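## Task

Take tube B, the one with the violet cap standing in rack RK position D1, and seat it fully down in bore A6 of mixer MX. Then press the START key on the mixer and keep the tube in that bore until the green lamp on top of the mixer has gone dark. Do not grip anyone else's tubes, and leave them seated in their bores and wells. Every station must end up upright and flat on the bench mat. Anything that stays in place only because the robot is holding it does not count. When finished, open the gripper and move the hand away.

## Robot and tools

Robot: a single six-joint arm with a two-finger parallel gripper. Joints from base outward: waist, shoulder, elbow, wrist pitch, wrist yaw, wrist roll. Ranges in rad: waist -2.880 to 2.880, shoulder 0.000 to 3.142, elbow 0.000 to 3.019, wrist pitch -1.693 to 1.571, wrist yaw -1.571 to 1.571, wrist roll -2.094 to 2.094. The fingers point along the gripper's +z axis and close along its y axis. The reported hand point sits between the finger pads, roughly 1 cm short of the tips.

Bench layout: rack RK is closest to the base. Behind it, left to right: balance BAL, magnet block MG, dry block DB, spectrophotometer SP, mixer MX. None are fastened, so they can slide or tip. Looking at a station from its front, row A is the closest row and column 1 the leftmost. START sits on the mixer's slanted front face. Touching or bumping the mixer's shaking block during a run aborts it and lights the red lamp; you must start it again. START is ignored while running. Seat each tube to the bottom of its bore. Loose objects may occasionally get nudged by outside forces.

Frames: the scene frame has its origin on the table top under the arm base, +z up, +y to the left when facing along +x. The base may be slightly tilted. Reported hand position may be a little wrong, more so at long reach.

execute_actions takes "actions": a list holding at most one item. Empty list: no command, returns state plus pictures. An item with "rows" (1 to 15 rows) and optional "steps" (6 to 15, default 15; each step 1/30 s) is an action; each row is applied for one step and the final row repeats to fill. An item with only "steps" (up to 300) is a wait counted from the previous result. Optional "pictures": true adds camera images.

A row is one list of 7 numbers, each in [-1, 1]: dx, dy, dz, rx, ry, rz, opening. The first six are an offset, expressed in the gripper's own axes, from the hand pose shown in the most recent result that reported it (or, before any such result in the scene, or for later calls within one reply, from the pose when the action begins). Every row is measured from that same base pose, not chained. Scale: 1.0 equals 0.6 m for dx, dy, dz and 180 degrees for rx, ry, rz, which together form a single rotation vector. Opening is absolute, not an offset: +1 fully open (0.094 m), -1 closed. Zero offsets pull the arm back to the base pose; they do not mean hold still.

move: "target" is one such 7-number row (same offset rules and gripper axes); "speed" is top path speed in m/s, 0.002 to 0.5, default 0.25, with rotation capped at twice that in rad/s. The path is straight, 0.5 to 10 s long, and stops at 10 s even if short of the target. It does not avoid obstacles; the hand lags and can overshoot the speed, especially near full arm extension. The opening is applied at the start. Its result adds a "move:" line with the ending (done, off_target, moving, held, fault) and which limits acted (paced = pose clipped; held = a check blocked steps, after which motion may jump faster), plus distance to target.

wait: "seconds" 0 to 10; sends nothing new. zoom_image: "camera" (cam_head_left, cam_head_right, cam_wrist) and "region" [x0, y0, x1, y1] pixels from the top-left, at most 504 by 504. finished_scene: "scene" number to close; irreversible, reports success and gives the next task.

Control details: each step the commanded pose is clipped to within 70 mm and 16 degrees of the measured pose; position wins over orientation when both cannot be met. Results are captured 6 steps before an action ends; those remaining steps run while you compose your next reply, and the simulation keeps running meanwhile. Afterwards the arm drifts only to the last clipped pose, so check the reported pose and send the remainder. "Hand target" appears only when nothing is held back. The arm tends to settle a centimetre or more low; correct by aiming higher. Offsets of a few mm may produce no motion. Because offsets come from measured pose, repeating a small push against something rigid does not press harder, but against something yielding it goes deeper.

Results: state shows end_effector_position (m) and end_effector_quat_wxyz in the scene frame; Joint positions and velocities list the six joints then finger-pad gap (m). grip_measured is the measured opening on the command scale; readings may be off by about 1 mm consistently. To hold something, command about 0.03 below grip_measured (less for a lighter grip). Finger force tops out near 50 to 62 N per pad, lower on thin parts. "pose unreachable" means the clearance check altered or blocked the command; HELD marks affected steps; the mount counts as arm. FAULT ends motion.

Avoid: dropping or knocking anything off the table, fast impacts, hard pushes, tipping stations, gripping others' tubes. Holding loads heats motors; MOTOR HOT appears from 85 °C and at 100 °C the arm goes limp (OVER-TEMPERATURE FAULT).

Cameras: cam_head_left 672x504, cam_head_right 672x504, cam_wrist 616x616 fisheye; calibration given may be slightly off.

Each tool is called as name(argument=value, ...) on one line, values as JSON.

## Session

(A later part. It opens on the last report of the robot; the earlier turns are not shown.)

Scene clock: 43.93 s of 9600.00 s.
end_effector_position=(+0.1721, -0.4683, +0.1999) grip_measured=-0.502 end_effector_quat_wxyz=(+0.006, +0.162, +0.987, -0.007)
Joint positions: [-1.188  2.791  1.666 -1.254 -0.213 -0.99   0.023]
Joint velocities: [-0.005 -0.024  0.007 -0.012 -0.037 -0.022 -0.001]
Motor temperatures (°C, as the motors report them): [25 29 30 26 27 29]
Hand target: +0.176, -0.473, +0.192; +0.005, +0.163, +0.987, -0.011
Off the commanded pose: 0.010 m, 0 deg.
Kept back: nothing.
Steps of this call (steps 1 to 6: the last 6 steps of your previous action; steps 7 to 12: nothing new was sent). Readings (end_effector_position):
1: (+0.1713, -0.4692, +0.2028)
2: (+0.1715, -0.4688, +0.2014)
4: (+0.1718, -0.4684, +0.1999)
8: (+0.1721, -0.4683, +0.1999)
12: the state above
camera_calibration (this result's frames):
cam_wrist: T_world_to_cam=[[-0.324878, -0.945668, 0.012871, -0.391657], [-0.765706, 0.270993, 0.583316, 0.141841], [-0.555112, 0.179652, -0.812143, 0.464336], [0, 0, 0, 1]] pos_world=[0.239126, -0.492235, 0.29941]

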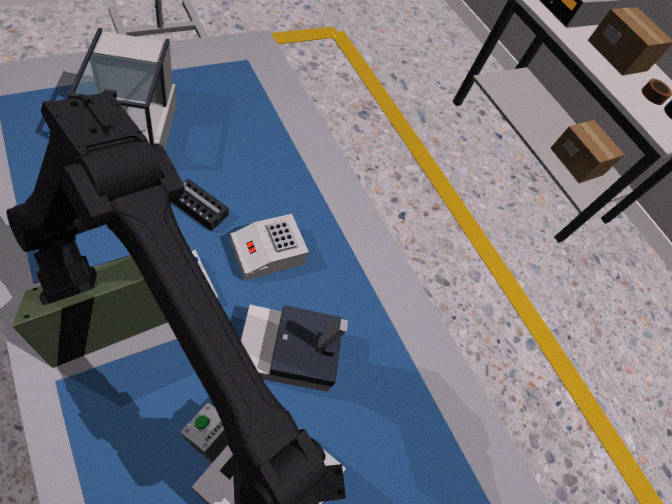

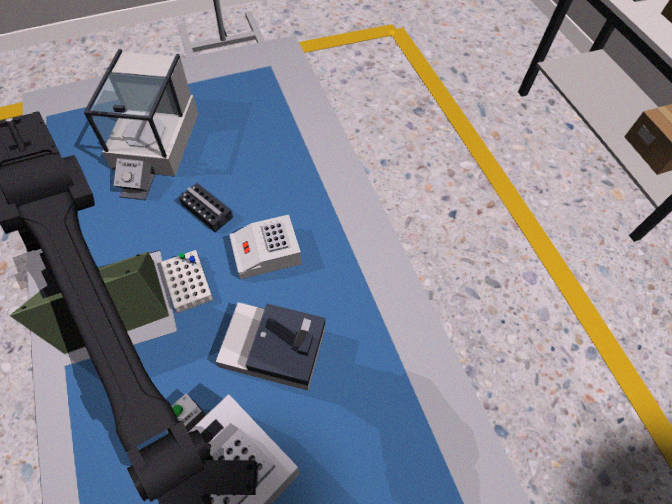

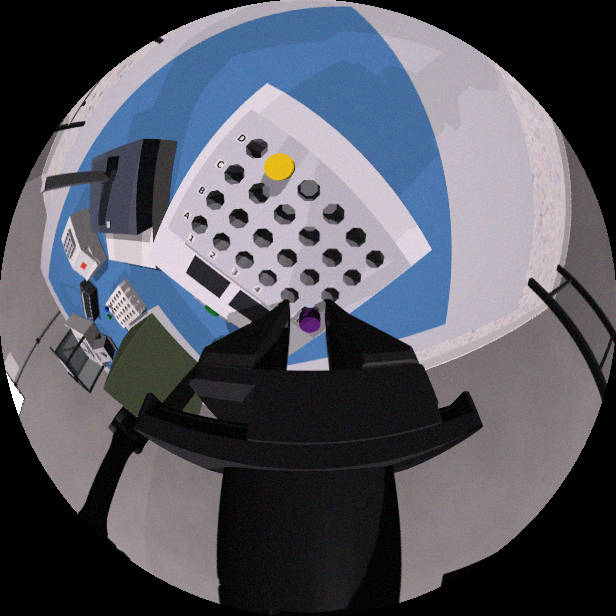

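move(target=[-0.008, -0.015, -0.1, 0, 0, 0, 0.3], speed=0.1)

Scene clock: 46.57 s of 9600.00 s.
end_effector_position=(+0.1698, -0.4660, +0.2336) grip_measured=+0.298 end_effector_quat_wxyz=(-0.006, +0.168, +0.986, +0.012)
Joint positions: [-1.201  2.791  1.755 -1.39  -0.195 -0.996  0.061]
Joint velocities: [-0.005 -0.005 -0.002 -0.017 -0.051 -0.007 -0.   ]
Motor temperatures (°C, as the motors report them): [25 29 30 26 27 29]
Hand target: +0.172, -0.477, +0.260; +0.006, +0.163, +0.987, -0.008
Off the commanded pose: 0.029 m, 3 deg.
Kept back: nothing.
move: off_target
camera_calibration (this result's frames):
cam_wrist: T_world_to_cam=[[-0.336036, -0.941622, -0.0206868, -0.379084], [-0.752035, 0.255026, 0.607786, 0.104347], [-0.567029, 0.219796, -0.793831, 0.506476], [0, 0, 0, 1]] pos_world=[0.238273, -0.494886, 0.330793]

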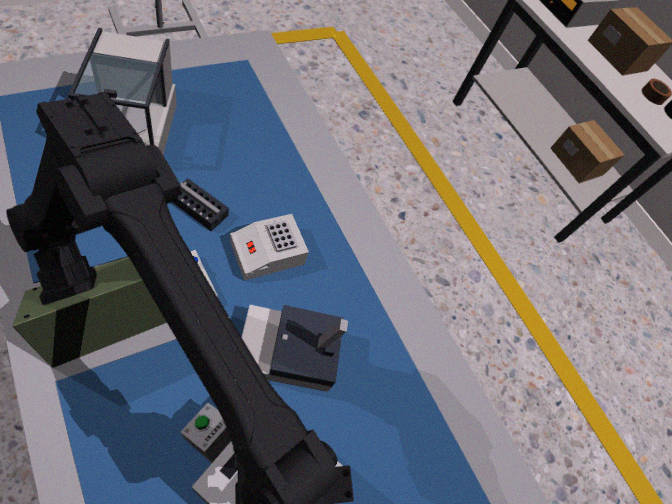

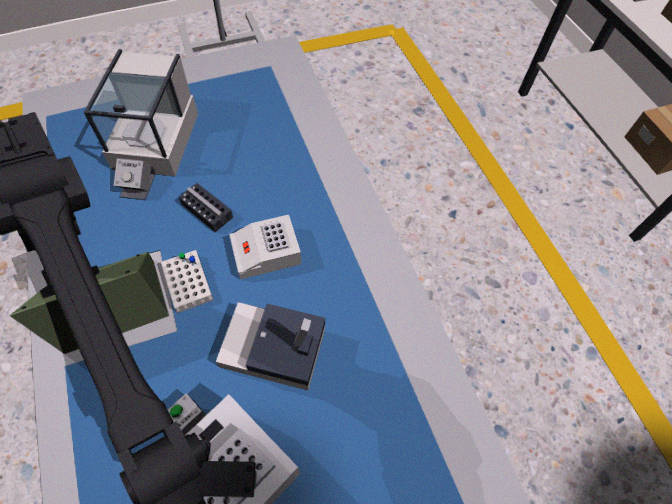

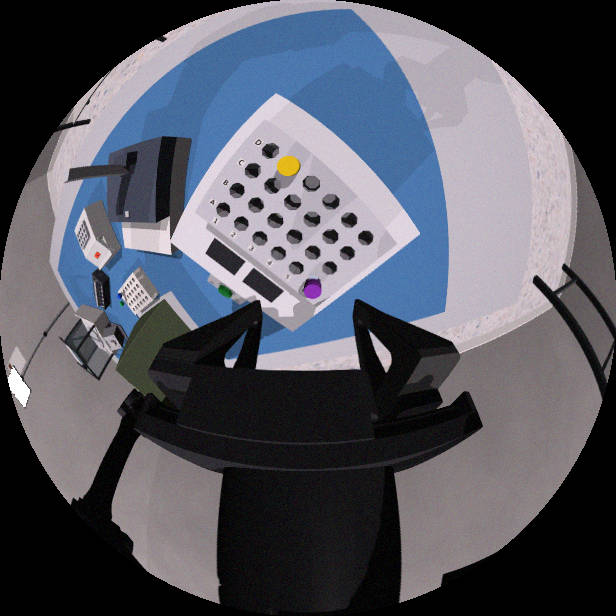

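move(target=[0.146, 0.241, 0.04, 0.06, -0.136, 0.24, -1], speed=0.25)

Scene clock: 49.27 s of 9600.00 s.
end_effector_position=(+0.1313, -0.2931, +0.2069) grip_measured=-0.986 end_effector_quat_wxyz=(+0.163, +0.519, +0.833, -0.102)
Joint positions: [-1.208  2.147  0.816 -0.677 -0.261 -0.131  0.001]
Joint velocities: [-0.015 -0.005 -0.017  0.007  0.007  0.007 -0.001]
Motor temperatures (°C, as the motors report them): [25 29 30 26 27 29]
Hand target: +0.137, -0.300, +0.218; +0.177, +0.514, +0.831, -0.118
Off the commanded pose: 0.011 m, 3 deg.
Kept back: nothing.
move: off_target
camera_calibration (this result's frames):
cam_wrist: T_world_to_cam=[[-0.89916, -0.437618, -0.0013805, -0.012042], [-0.424254, 0.870918, 0.248014, 0.25942], [-0.107333, 0.22359, -0.968755, 0.402411], [0, 0, 0, 1]] pos_world=[0.142424, -0.321178, 0.325481]

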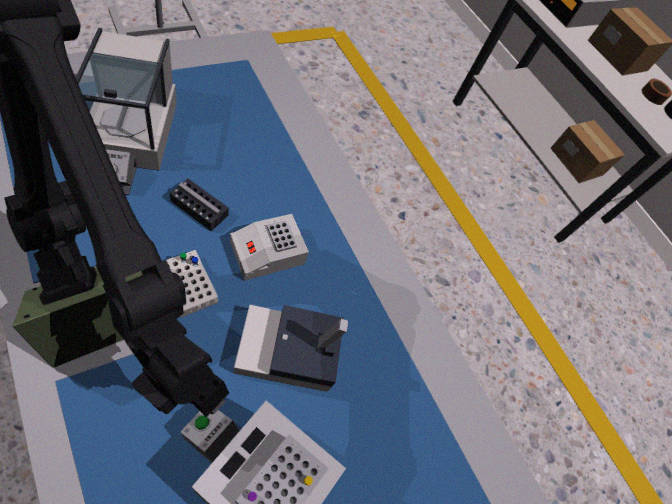

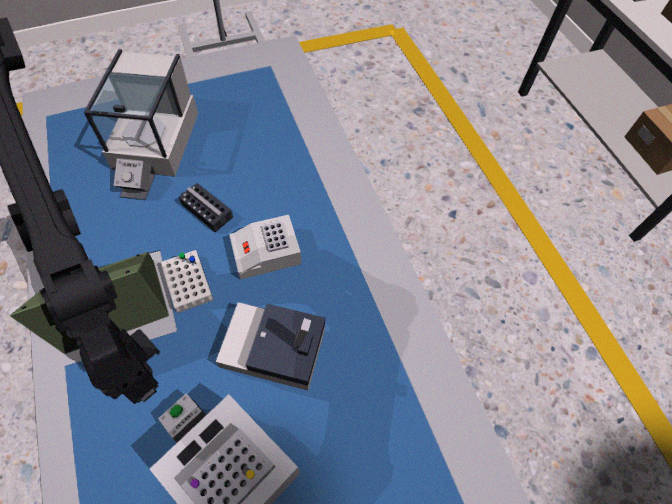

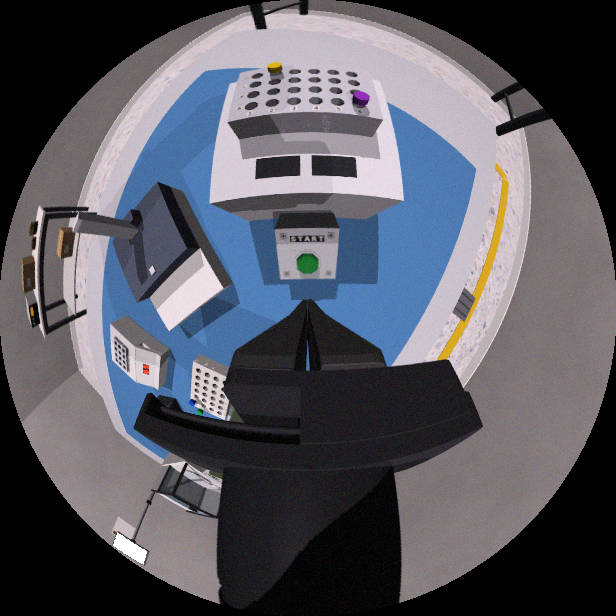

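zoom_image(camera="cam_wrist", region=[220, 50, 400, 150])

zoom_image(camera="cam_wrist", region=[250, 195, 370, 315])

Region (220, 50, 400, 150) of cam_wrist's 616x616 image, scaled by 2.800, with more detail than that image has.

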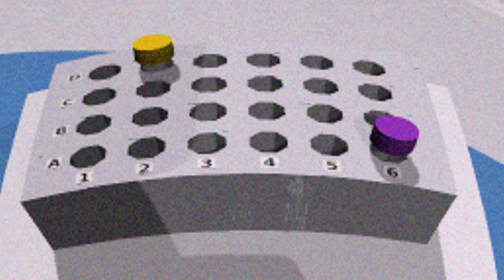

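Region (250, 195, 370, 315) of cam_wrist's 616x616 image, scaled by 4.200, with more detail than that image has.

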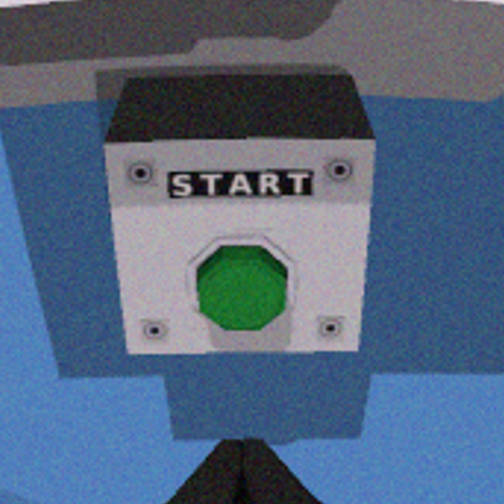

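move(target=[0.015, 0.008, 0.127, 0, -0.01, 0, -1], speed=0.12)

zoom_image(camera="cam_wrist", region=[240, 200, 380, 340])

Scene clock: 50.90 s of 9600.00 s.
end_effector_position=(+0.1417, -0.3026, +0.1310) grip_measured=-0.986 end_effector_quat_wxyz=(+0.168, +0.517, +0.833, -0.103)
Joint positions: [-1.136  2.307  0.737 -0.41  -0.295 -0.061  0.001]
Joint velocities: [ 0.005 -0.015 -0.002 -0.002 -0.081  0.022 -0.001]
Motor temperatures (°C, as the motors report them): [25 29 30 26 27 29]
Hand target: +0.146, -0.309, +0.132; +0.177, +0.516, +0.831, -0.109
Off the commanded pose: 0.008 m, 1 deg.
Kept back: nothing.
move: done
camera_calibration (this result's frames):
cam_wrist: T_world_to_cam=[[-0.898313, -0.439336, -0.00422123, -0.00727099], [-0.427641, 0.872115, 0.237779, 0.293088], [-0.100783, 0.215405, -0.97131, 0.329049], [0, 0, 0, 1]] pos_world=[0.151968, -0.32968, 0.249888]

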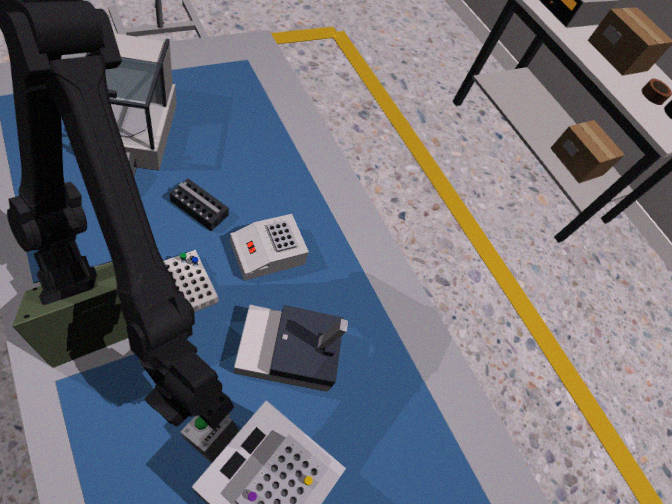

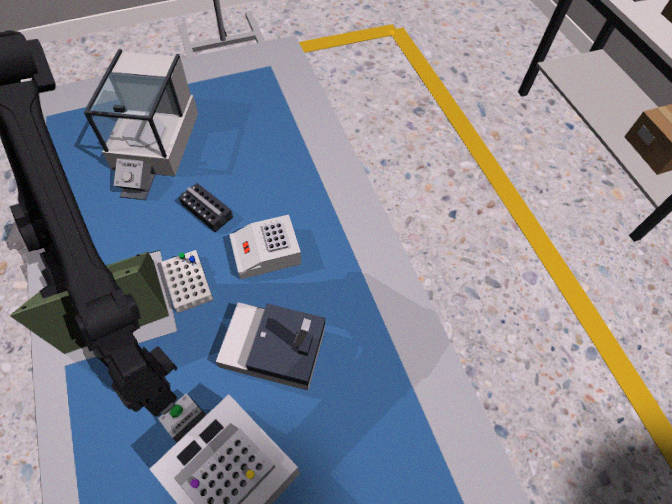

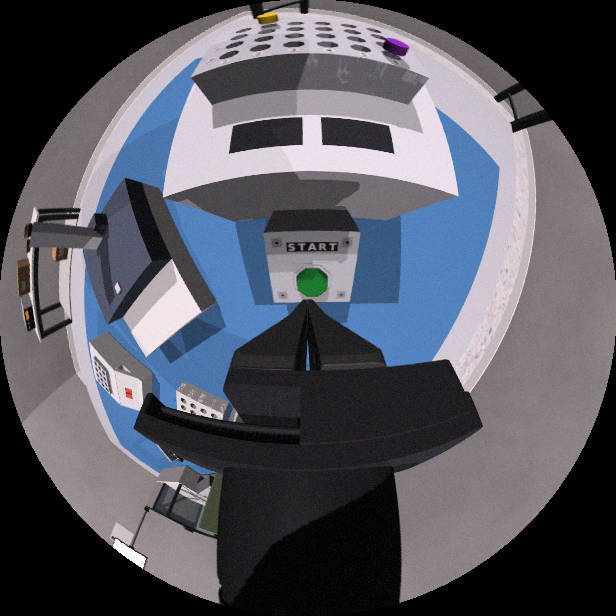

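Region (240, 200, 380, 340) of cam_wrist's 616x616 image, scaled by 3.600, with more detail than that image has.

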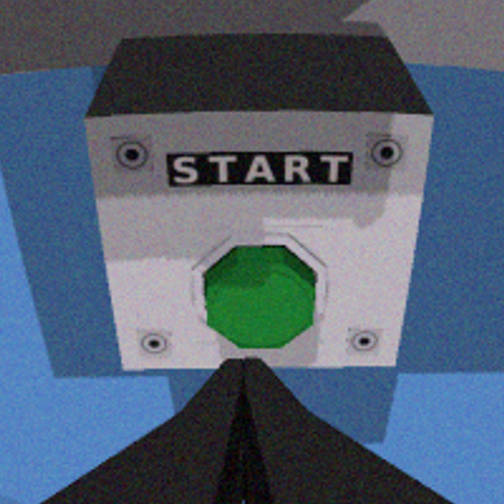

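move(target=[-0.002, -0.006, 0.05, 0, -0.006, 0, -1], speed=0.06)

zoom_image(camera="cam_wrist", region=[240, 200, 380, 340])

Scene clock: 52.00 s of 9600.00 s.
end_effector_position=(+0.1409, -0.3107, +0.1044) grip_measured=-0.986 end_effector_quat_wxyz=(+0.170, +0.518, +0.832, -0.103)
Joint positions: [-1.125  2.386  0.73  -0.317 -0.301 -0.048  0.001]
Joint velocities: [-0.015 -0.015 -0.022 -0.022 -0.066  0.022  0.   ]
Motor temperatures (°C, as the motors report them): [25 29 30 26 27 29]
Hand target: +0.144, -0.315, +0.103; +0.176, +0.516, +0.831, -0.108
Off the commanded pose: 0.006 m, 1 deg.
Kept back: nothing.
move: done
camera_calibration (this result's frames):
cam_wrist: T_world_to_cam=[[-0.898514, -0.438897, -0.00655014, -0.011276], [-0.428042, 0.87279, 0.234559, 0.306789], [-0.0972304, 0.213558, -0.97208, 0.303884], [0, 0, 0, 1]] pos_world=[0.150734, -0.337608, 0.223366]

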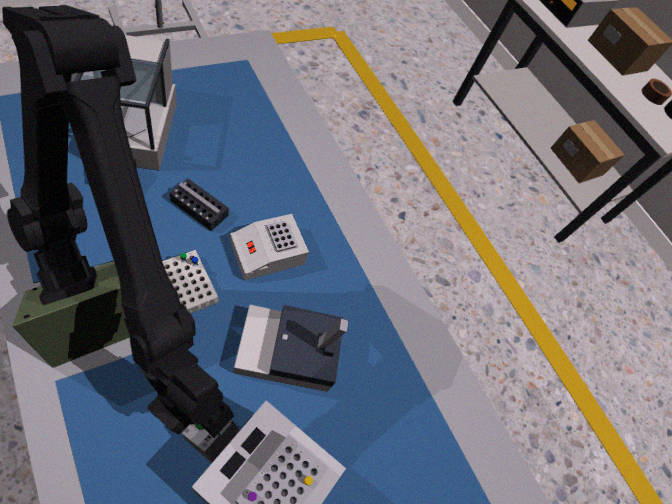

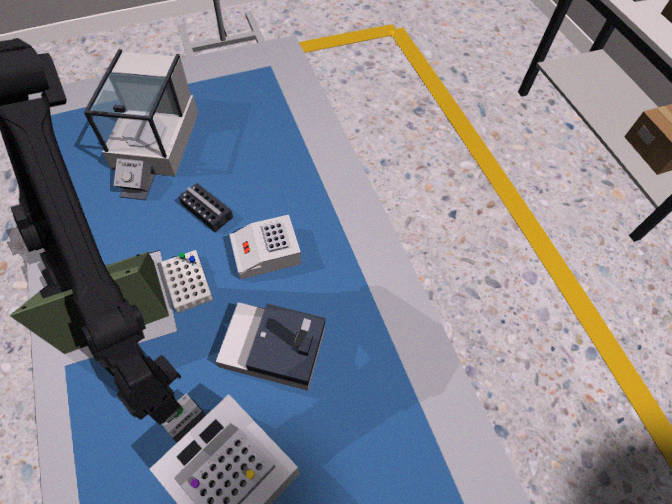

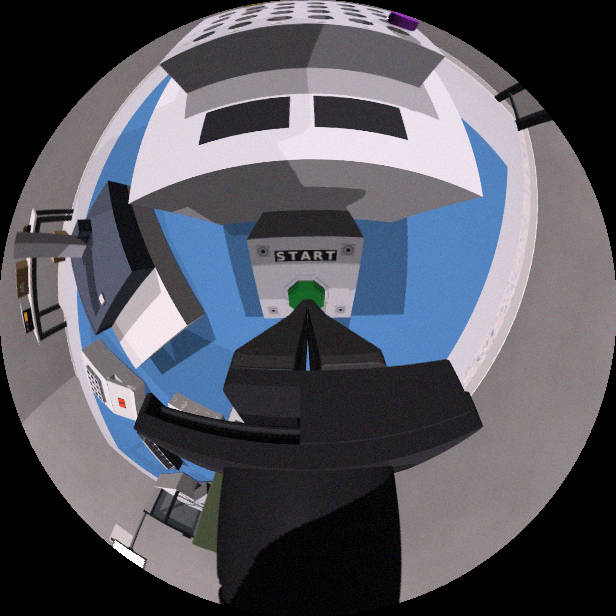

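Region (240, 200, 380, 340) of cam_wrist's 616x616 image, scaled by 3.600, with more detail than that image has.

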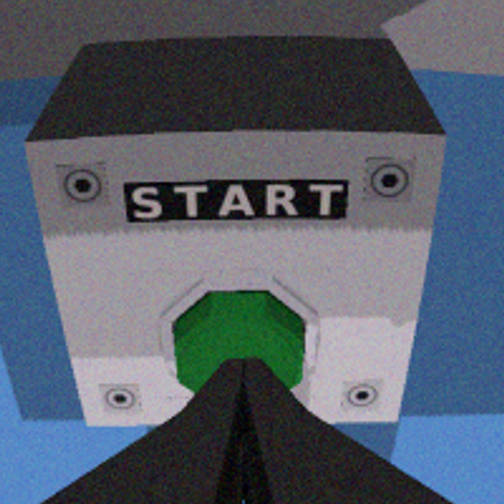

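execute_actions(actions=[{"rows": [[-0.007,0.001,0.007,0,-0.005,0,-1],[-0.007,0.001,0.009,0,-0.005,0,-1],[-0.007,0.001,0.011,0,-0.005,0,-1],[-0.007,0.001,0.013,0,-0.005,0,-1],[-0.007,0.001,0.015,0,-0.005,0,-1],[-0.007,0.001,0.017,0,-0.005,0,-1],[-0.007,0.001,0.019,0,-0.005,0,-1],[-0.007,0.001,0.021,0,-0.005,0,-1],[-0.007,0.001,0.023,0,-0.005,0,-1],[-0.007,0.001,0.025,0,-0.005,0,-1],[-0.007,0.001,0.027,0,-0.005,0,-1],[-0.007,0.001,0.029,0,-0.005,0,-1],[-0.007,0.001,0.031,0,-0.005,0,-1],[-0.007,0.001,0.033,0,-0.005,0,-1],[-0.007,0.001,0.035,0,-0.005,0,-1]], "steps": 15}])

execute_actions(actions=[{"steps": 13}], pictures=true)

Scene clock: 52.63 s of 9600.00 s.
end_effector_position=(+0.1422, -0.3137, +0.0995) grip_measured=-0.986 end_effector_quat_wxyz=(+0.174, +0.517, +0.831, -0.104)
Joint positions: [-1.121  2.403  0.73  -0.291 -0.306 -0.041  0.001]
Joint velocities: [ 0.024  0.132 -0.002  0.105 -0.037 -0.022  0.001]
Motor temperatures (°C, as the motors report them): [25 29 30 26 27 29]
Steps of this call (steps 1 to 10: nothing new was sent; steps 11 to 19: the first 9 steps of this action). Readings (end_effector_position):
11: (+0.1410, -0.3109, +0.1044)
12: (+0.1412, -0.3111, +0.1046)
14: (+0.1417, -0.3121, +0.1045)
18: (+0.1422, -0.3136, +0.1010)
19: the state above

Scene clock: 53.07 s of 9600.00 s.
end_effector_position=(+0.1434, -0.3158, +0.0937) grip_measured=-0.986 end_effector_quat_wxyz=(+0.176, +0.519, +0.830, -0.104)
Joint positions: [-1.114  2.421  0.73  -0.268 -0.309 -0.03   0.001]
Joint velocities: [ 0.005 -0.005 -0.012  0.002 -0.022  0.022 -0.001]
Motor temperatures (°C, as the motors report them): [25 29 30 26 27 29]
Hand target: +0.147, -0.321, +0.087; +0.177, +0.517, +0.831, -0.107
Off the commanded pose: 0.009 m, 0 deg.
Kept back: nothing.
Steps of this call (steps 1 to 6: the last 6 steps of your previous action; steps 7 to 13: nothing new was sent). Readings (end_effector_position):
1: (+0.1423, -0.3138, +0.0980)
2: (+0.1424, -0.3141, +0.0968)
4: (+0.1428, -0.3148, +0.0958)
8: (+0.1433, -0.3157, +0.0939)
13: the state above
camera_calibration (this result's frames):
cam_wrist: T_world_to_cam=[[-0.899619, -0.436548, -0.0105299, -0.0100534], [-0.427566, 0.875699, 0.224363, 0.316639], [-0.0887242, 0.206344, -0.974449, 0.291571], [0, 0, 0, 1]] pos_world=[0.152209, -0.341833, 0.212973]

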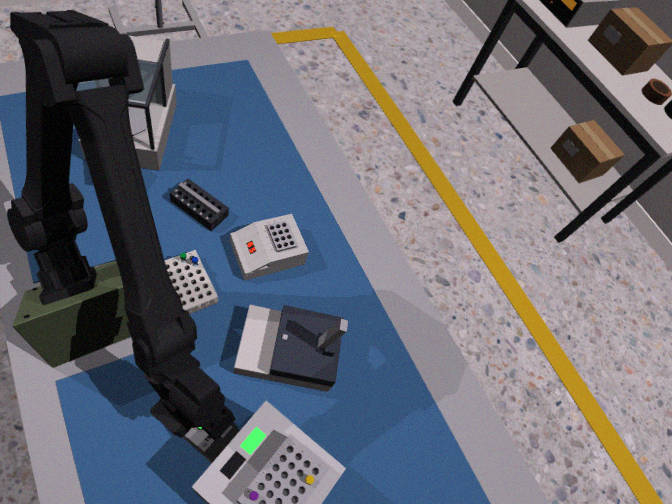

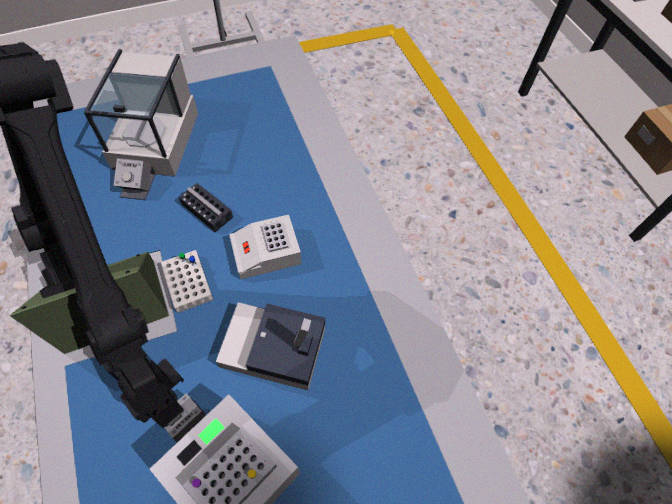

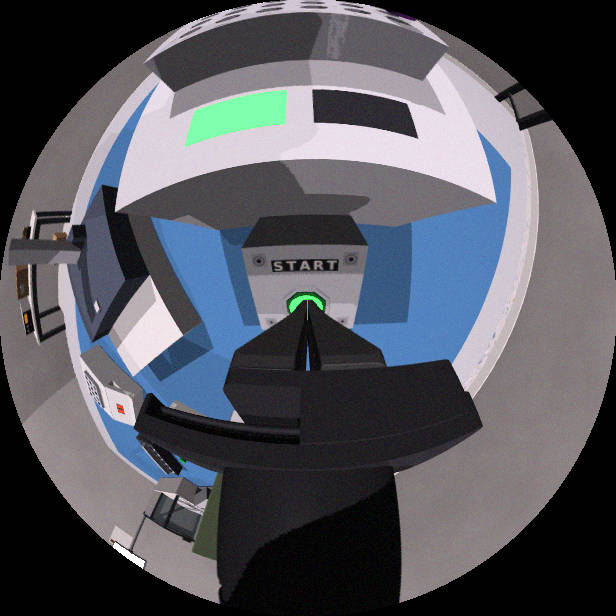

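The green lamp is on, so I'll back off and move clear.

move(target=[-0.03, 0, -0.22, 0, 0, 0, -1], speed=0.12)

wait(seconds=4)

Scene clock: 54.83 s of 9600.00 s.
end_effector_position=(+0.1201, -0.2690, +0.1997) grip_measured=-0.986 end_effector_quat_wxyz=(+0.158, +0.527, +0.830, -0.092)
Joint positions: [-1.222  2.099  0.754 -0.688 -0.26  -0.131  0.001]
Joint velocities: [ 0.005  0.005 -0.002 -0.017 -0.022  0.037 -0.   ]
Motor temperatures (°C, as the motors report them): [25 29 30 26 27 29]
Hand target: +0.125, -0.284, +0.224; +0.175, +0.519, +0.830, -0.106
Off the commanded pose: 0.027 m, 3 deg.
Kept back: nothing.
move: off_target
camera_calibration (this result's frames):
cam_wrist: T_world_to_cam=[[-0.905341, -0.424391, -0.0158248, -0.00438729], [-0.412876, 0.870826, 0.266823, 0.230312], [-0.0994567, 0.2481, -0.963616, 0.393485], [0, 0, 0, 1]] pos_world=[0.130253, -0.300047, 0.317646]

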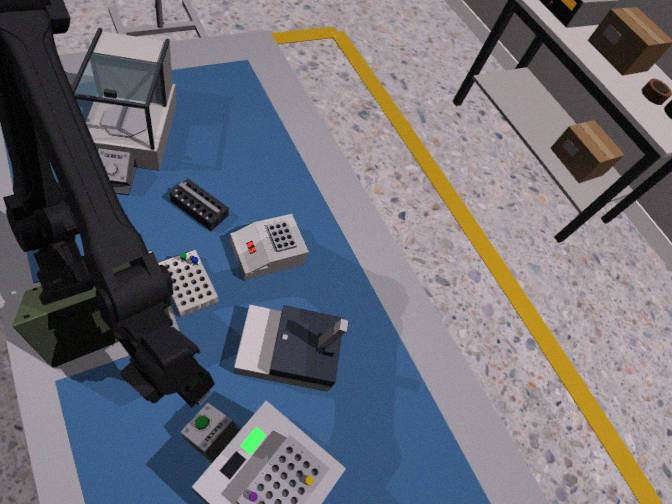

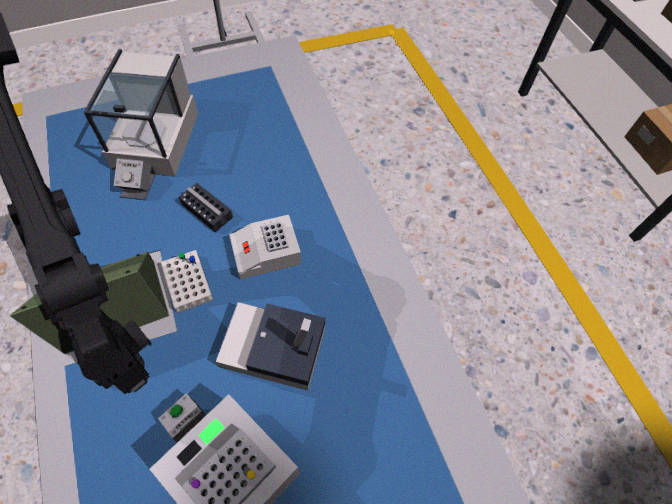

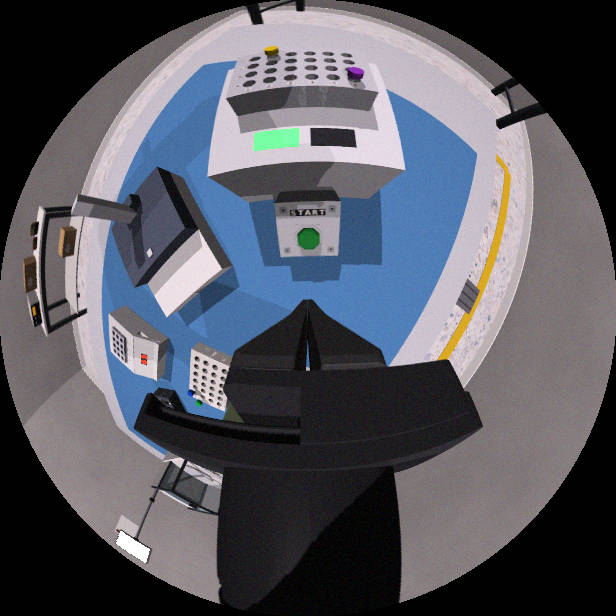

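Scene clock: 58.83 s of 9600.00 s.
end_effector_position=(+0.1201, -0.2689, +0.1997) grip_measured=-0.986 end_effector_quat_wxyz=(+0.158, +0.526, +0.831, -0.092)
Joint positions: [-1.222  2.099  0.754 -0.689 -0.26  -0.132  0.001]
Joint velocities: [ 0.005 -0.005 -0.002  0.007  0.007 -0.007  0.001]
Motor temperatures (°C, as the motors report them): [25 28 30 26 27 29]
Hand target: +0.125, -0.284, +0.224; +0.175, +0.519, +0.830, -0.106
Off the commanded pose: 0.027 m, 3 deg.
Kept back: nothing.
Steps of this call (steps 1 to 120: nothing new was sent). Readings (end_effector_position):
1: (+0.1201, -0.2689, +0.1997)
2: (+0.1201, -0.2689, +0.1997)
4: (+0.1201, -0.2689, +0.1997)
8: (+0.1201, -0.2689, +0.1997)
120: the state above
camera_calibration (this result's frames):
cam_wrist: T_world_to_cam=[[-0.904923, -0.425293, -0.015493, -0.00473451], [-0.413626, 0.870367, 0.267161, 0.230138], [-0.100137, 0.248169, -0.963527, 0.393514], [0, 0, 0, 1]] pos_world=[0.130312, -0.299976, 0.317604]

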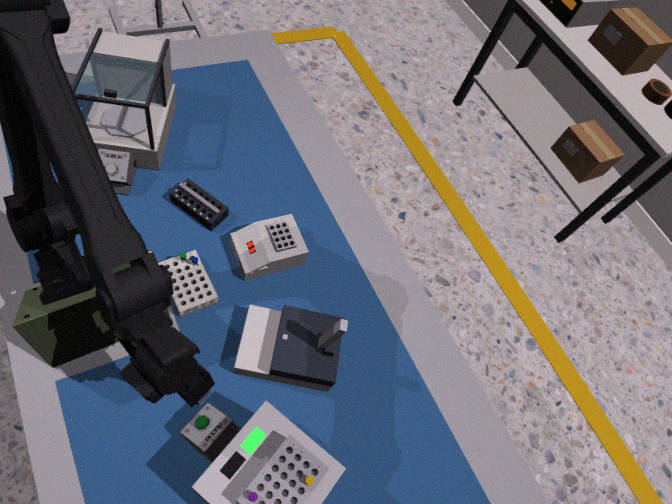

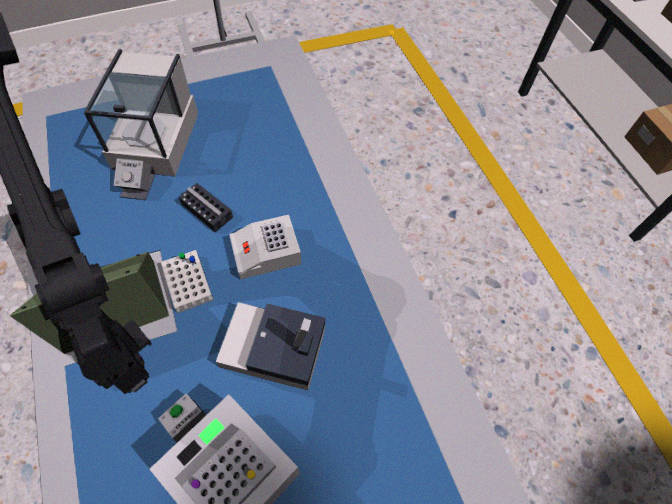

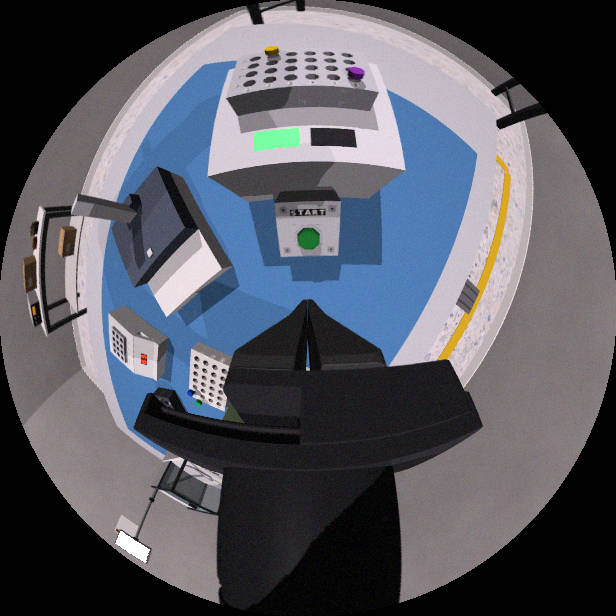

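wait(seconds=4.5)

Scene clock: 63.50 s of 9600.00 s.
end_effector_position=(+0.1201, -0.2689, +0.1997) grip_measured=-0.986 end_effector_quat_wxyz=(+0.158, +0.526, +0.831, -0.092)
Joint positions: [-1.222  2.099  0.754 -0.689 -0.26  -0.132  0.001]
Joint velocities: [-0.005 -0.005 -0.012  0.012  0.022 -0.051  0.   ]
Motor temperatures (°C, as the motors report them): [25 28 31 26 27 29]
Hand target: +0.125, -0.284, +0.224; +0.175, +0.519, +0.830, -0.106
Off the commanded pose: 0.027 m, 3 deg.
Kept back: nothing.
Steps of this call (steps 1 to 140: nothing new was sent). Readings (end_effector_position):
1: (+0.1201, -0.2689, +0.1997)
2: (+0.1201, -0.2689, +0.1997)
4: (+0.1201, -0.2689, +0.1997)
8: (+0.1201, -0.2689, +0.1997)
140: the state above
camera_calibration (this result's frames):
cam_wrist: T_world_to_cam=[[-0.904923, -0.425293, -0.015493, -0.00473451], [-0.413626, 0.870367, 0.267161, 0.230138], [-0.100137, 0.248169, -0.963527, 0.393514], [0, 0, 0, 1]] pos_world=[0.130312, -0.299976, 0.317604]

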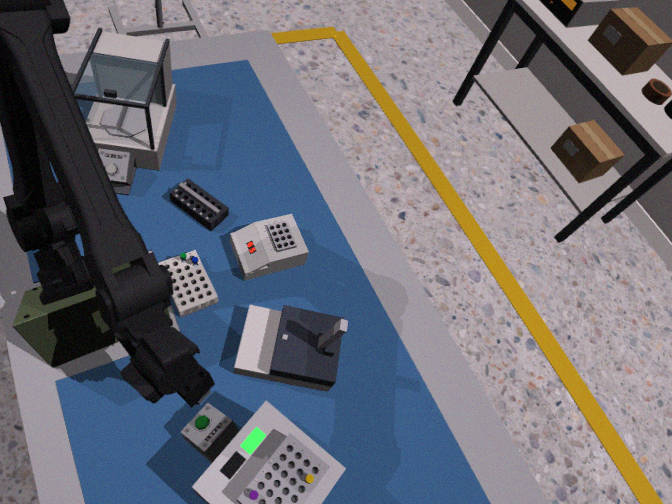

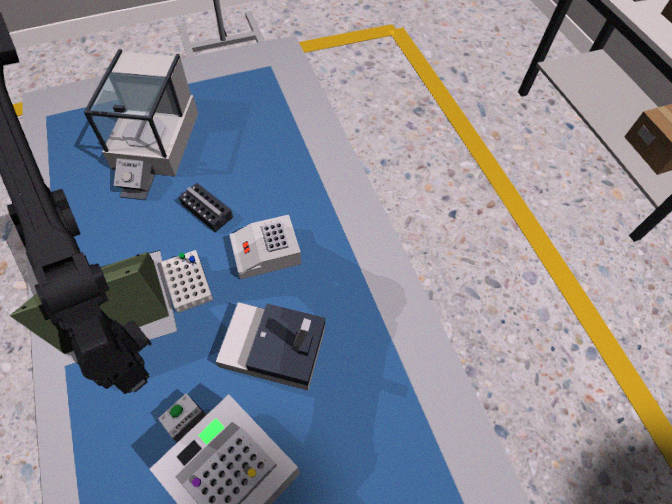

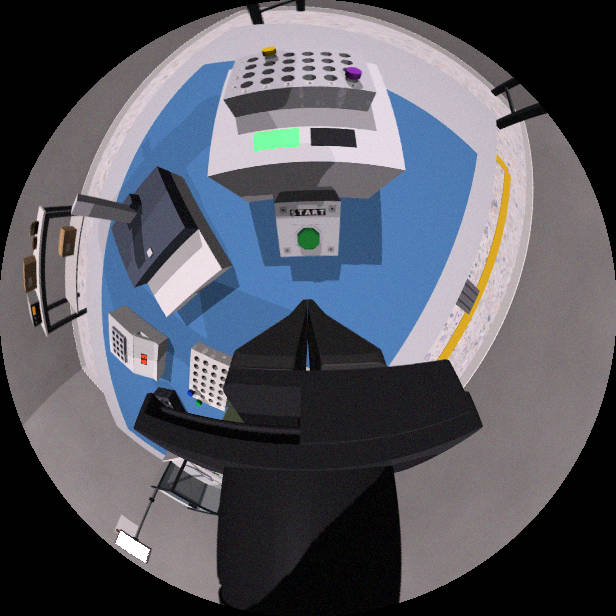

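wait(seconds=5)

Scene clock: 68.63 s of 9600.00 s.
end_effector_position=(+0.1201, -0.2689, +0.1997) grip_measured=-0.986 end_effector_quat_wxyz=(+0.158, +0.526, +0.831, -0.092)
Joint positions: [-1.222  2.099  0.754 -0.689 -0.26  -0.132  0.001]
Joint velocities: [-0.015 -0.015 -0.002 -0.002  0.051  0.037 -0.002]
Motor temperatures (°C, as the motors report them): [25 28 31 26 27 29]
Hand target: +0.125, -0.284, +0.224; +0.175, +0.519, +0.830, -0.106
Off the commanded pose: 0.027 m, 3 deg.
Kept back: nothing.
Steps of this call (steps 1 to 154: nothing new was sent). Readings (end_effector_position):
1: (+0.1201, -0.2689, +0.1997)
2: (+0.1201, -0.2689, +0.1997)
4: (+0.1201, -0.2689, +0.1997)
8: (+0.1201, -0.2689, +0.1997)
154: the state above
camera_calibration (this result's frames):
cam_wrist: T_world_to_cam=[[-0.904923, -0.425293, -0.015493, -0.00473451], [-0.413626, 0.870367, 0.267161, 0.230138], [-0.100137, 0.248169, -0.963527, 0.393514], [0, 0, 0, 1]] pos_world=[0.130312, -0.299976, 0.317604]

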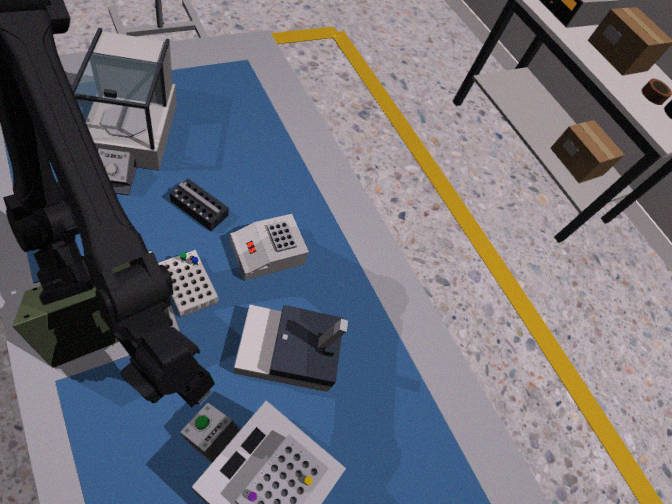

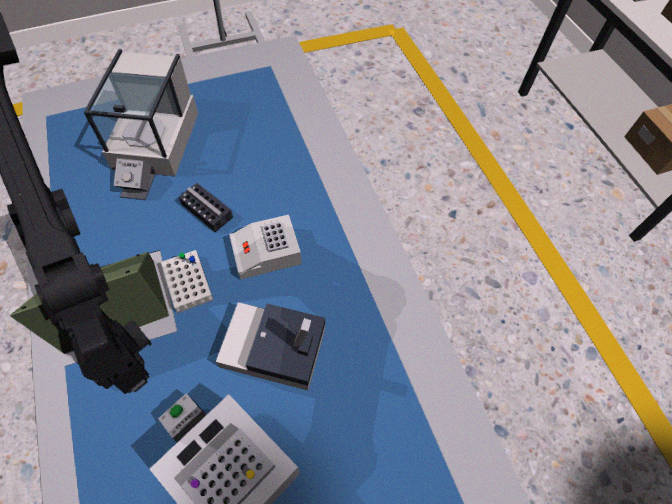

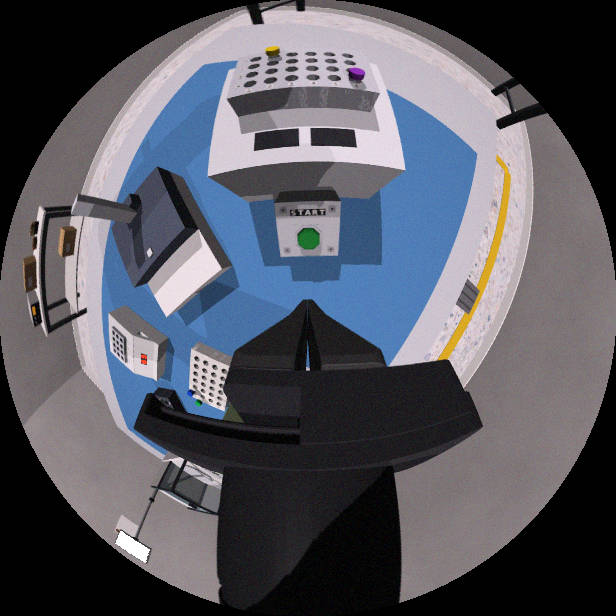

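The green lamp is out and the red lamp is off. I'll check the tubes before finishing.

zoom_image(camera="cam_wrist", region=[220, 30, 400, 130])

zoom_image(camera="cam_head_left", region=[150, 235, 230, 315])

Region (220, 30, 400, 130) of cam_wrist's 616x616 image, scaled by 2.800, with more detail than that image has.

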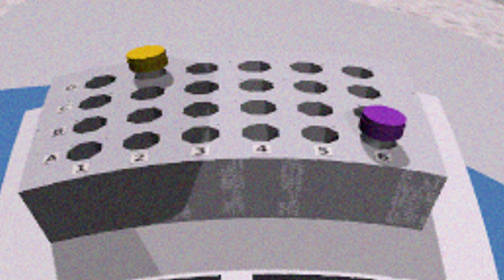

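Region (150, 235, 230, 315) of cam_head_left's 672x504 image, scaled by 6.300, with more detail than that image has.

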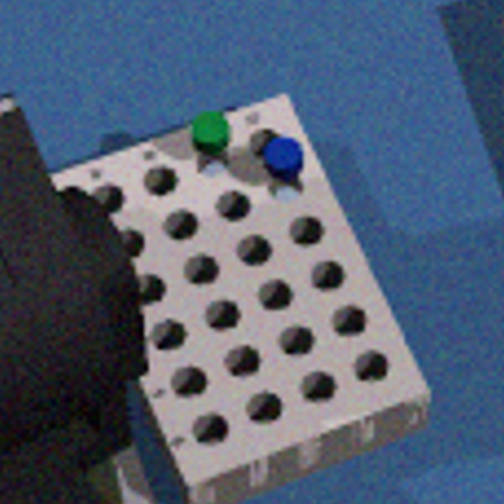

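finished_scene(scene=1)

The scene is finished: the task was done.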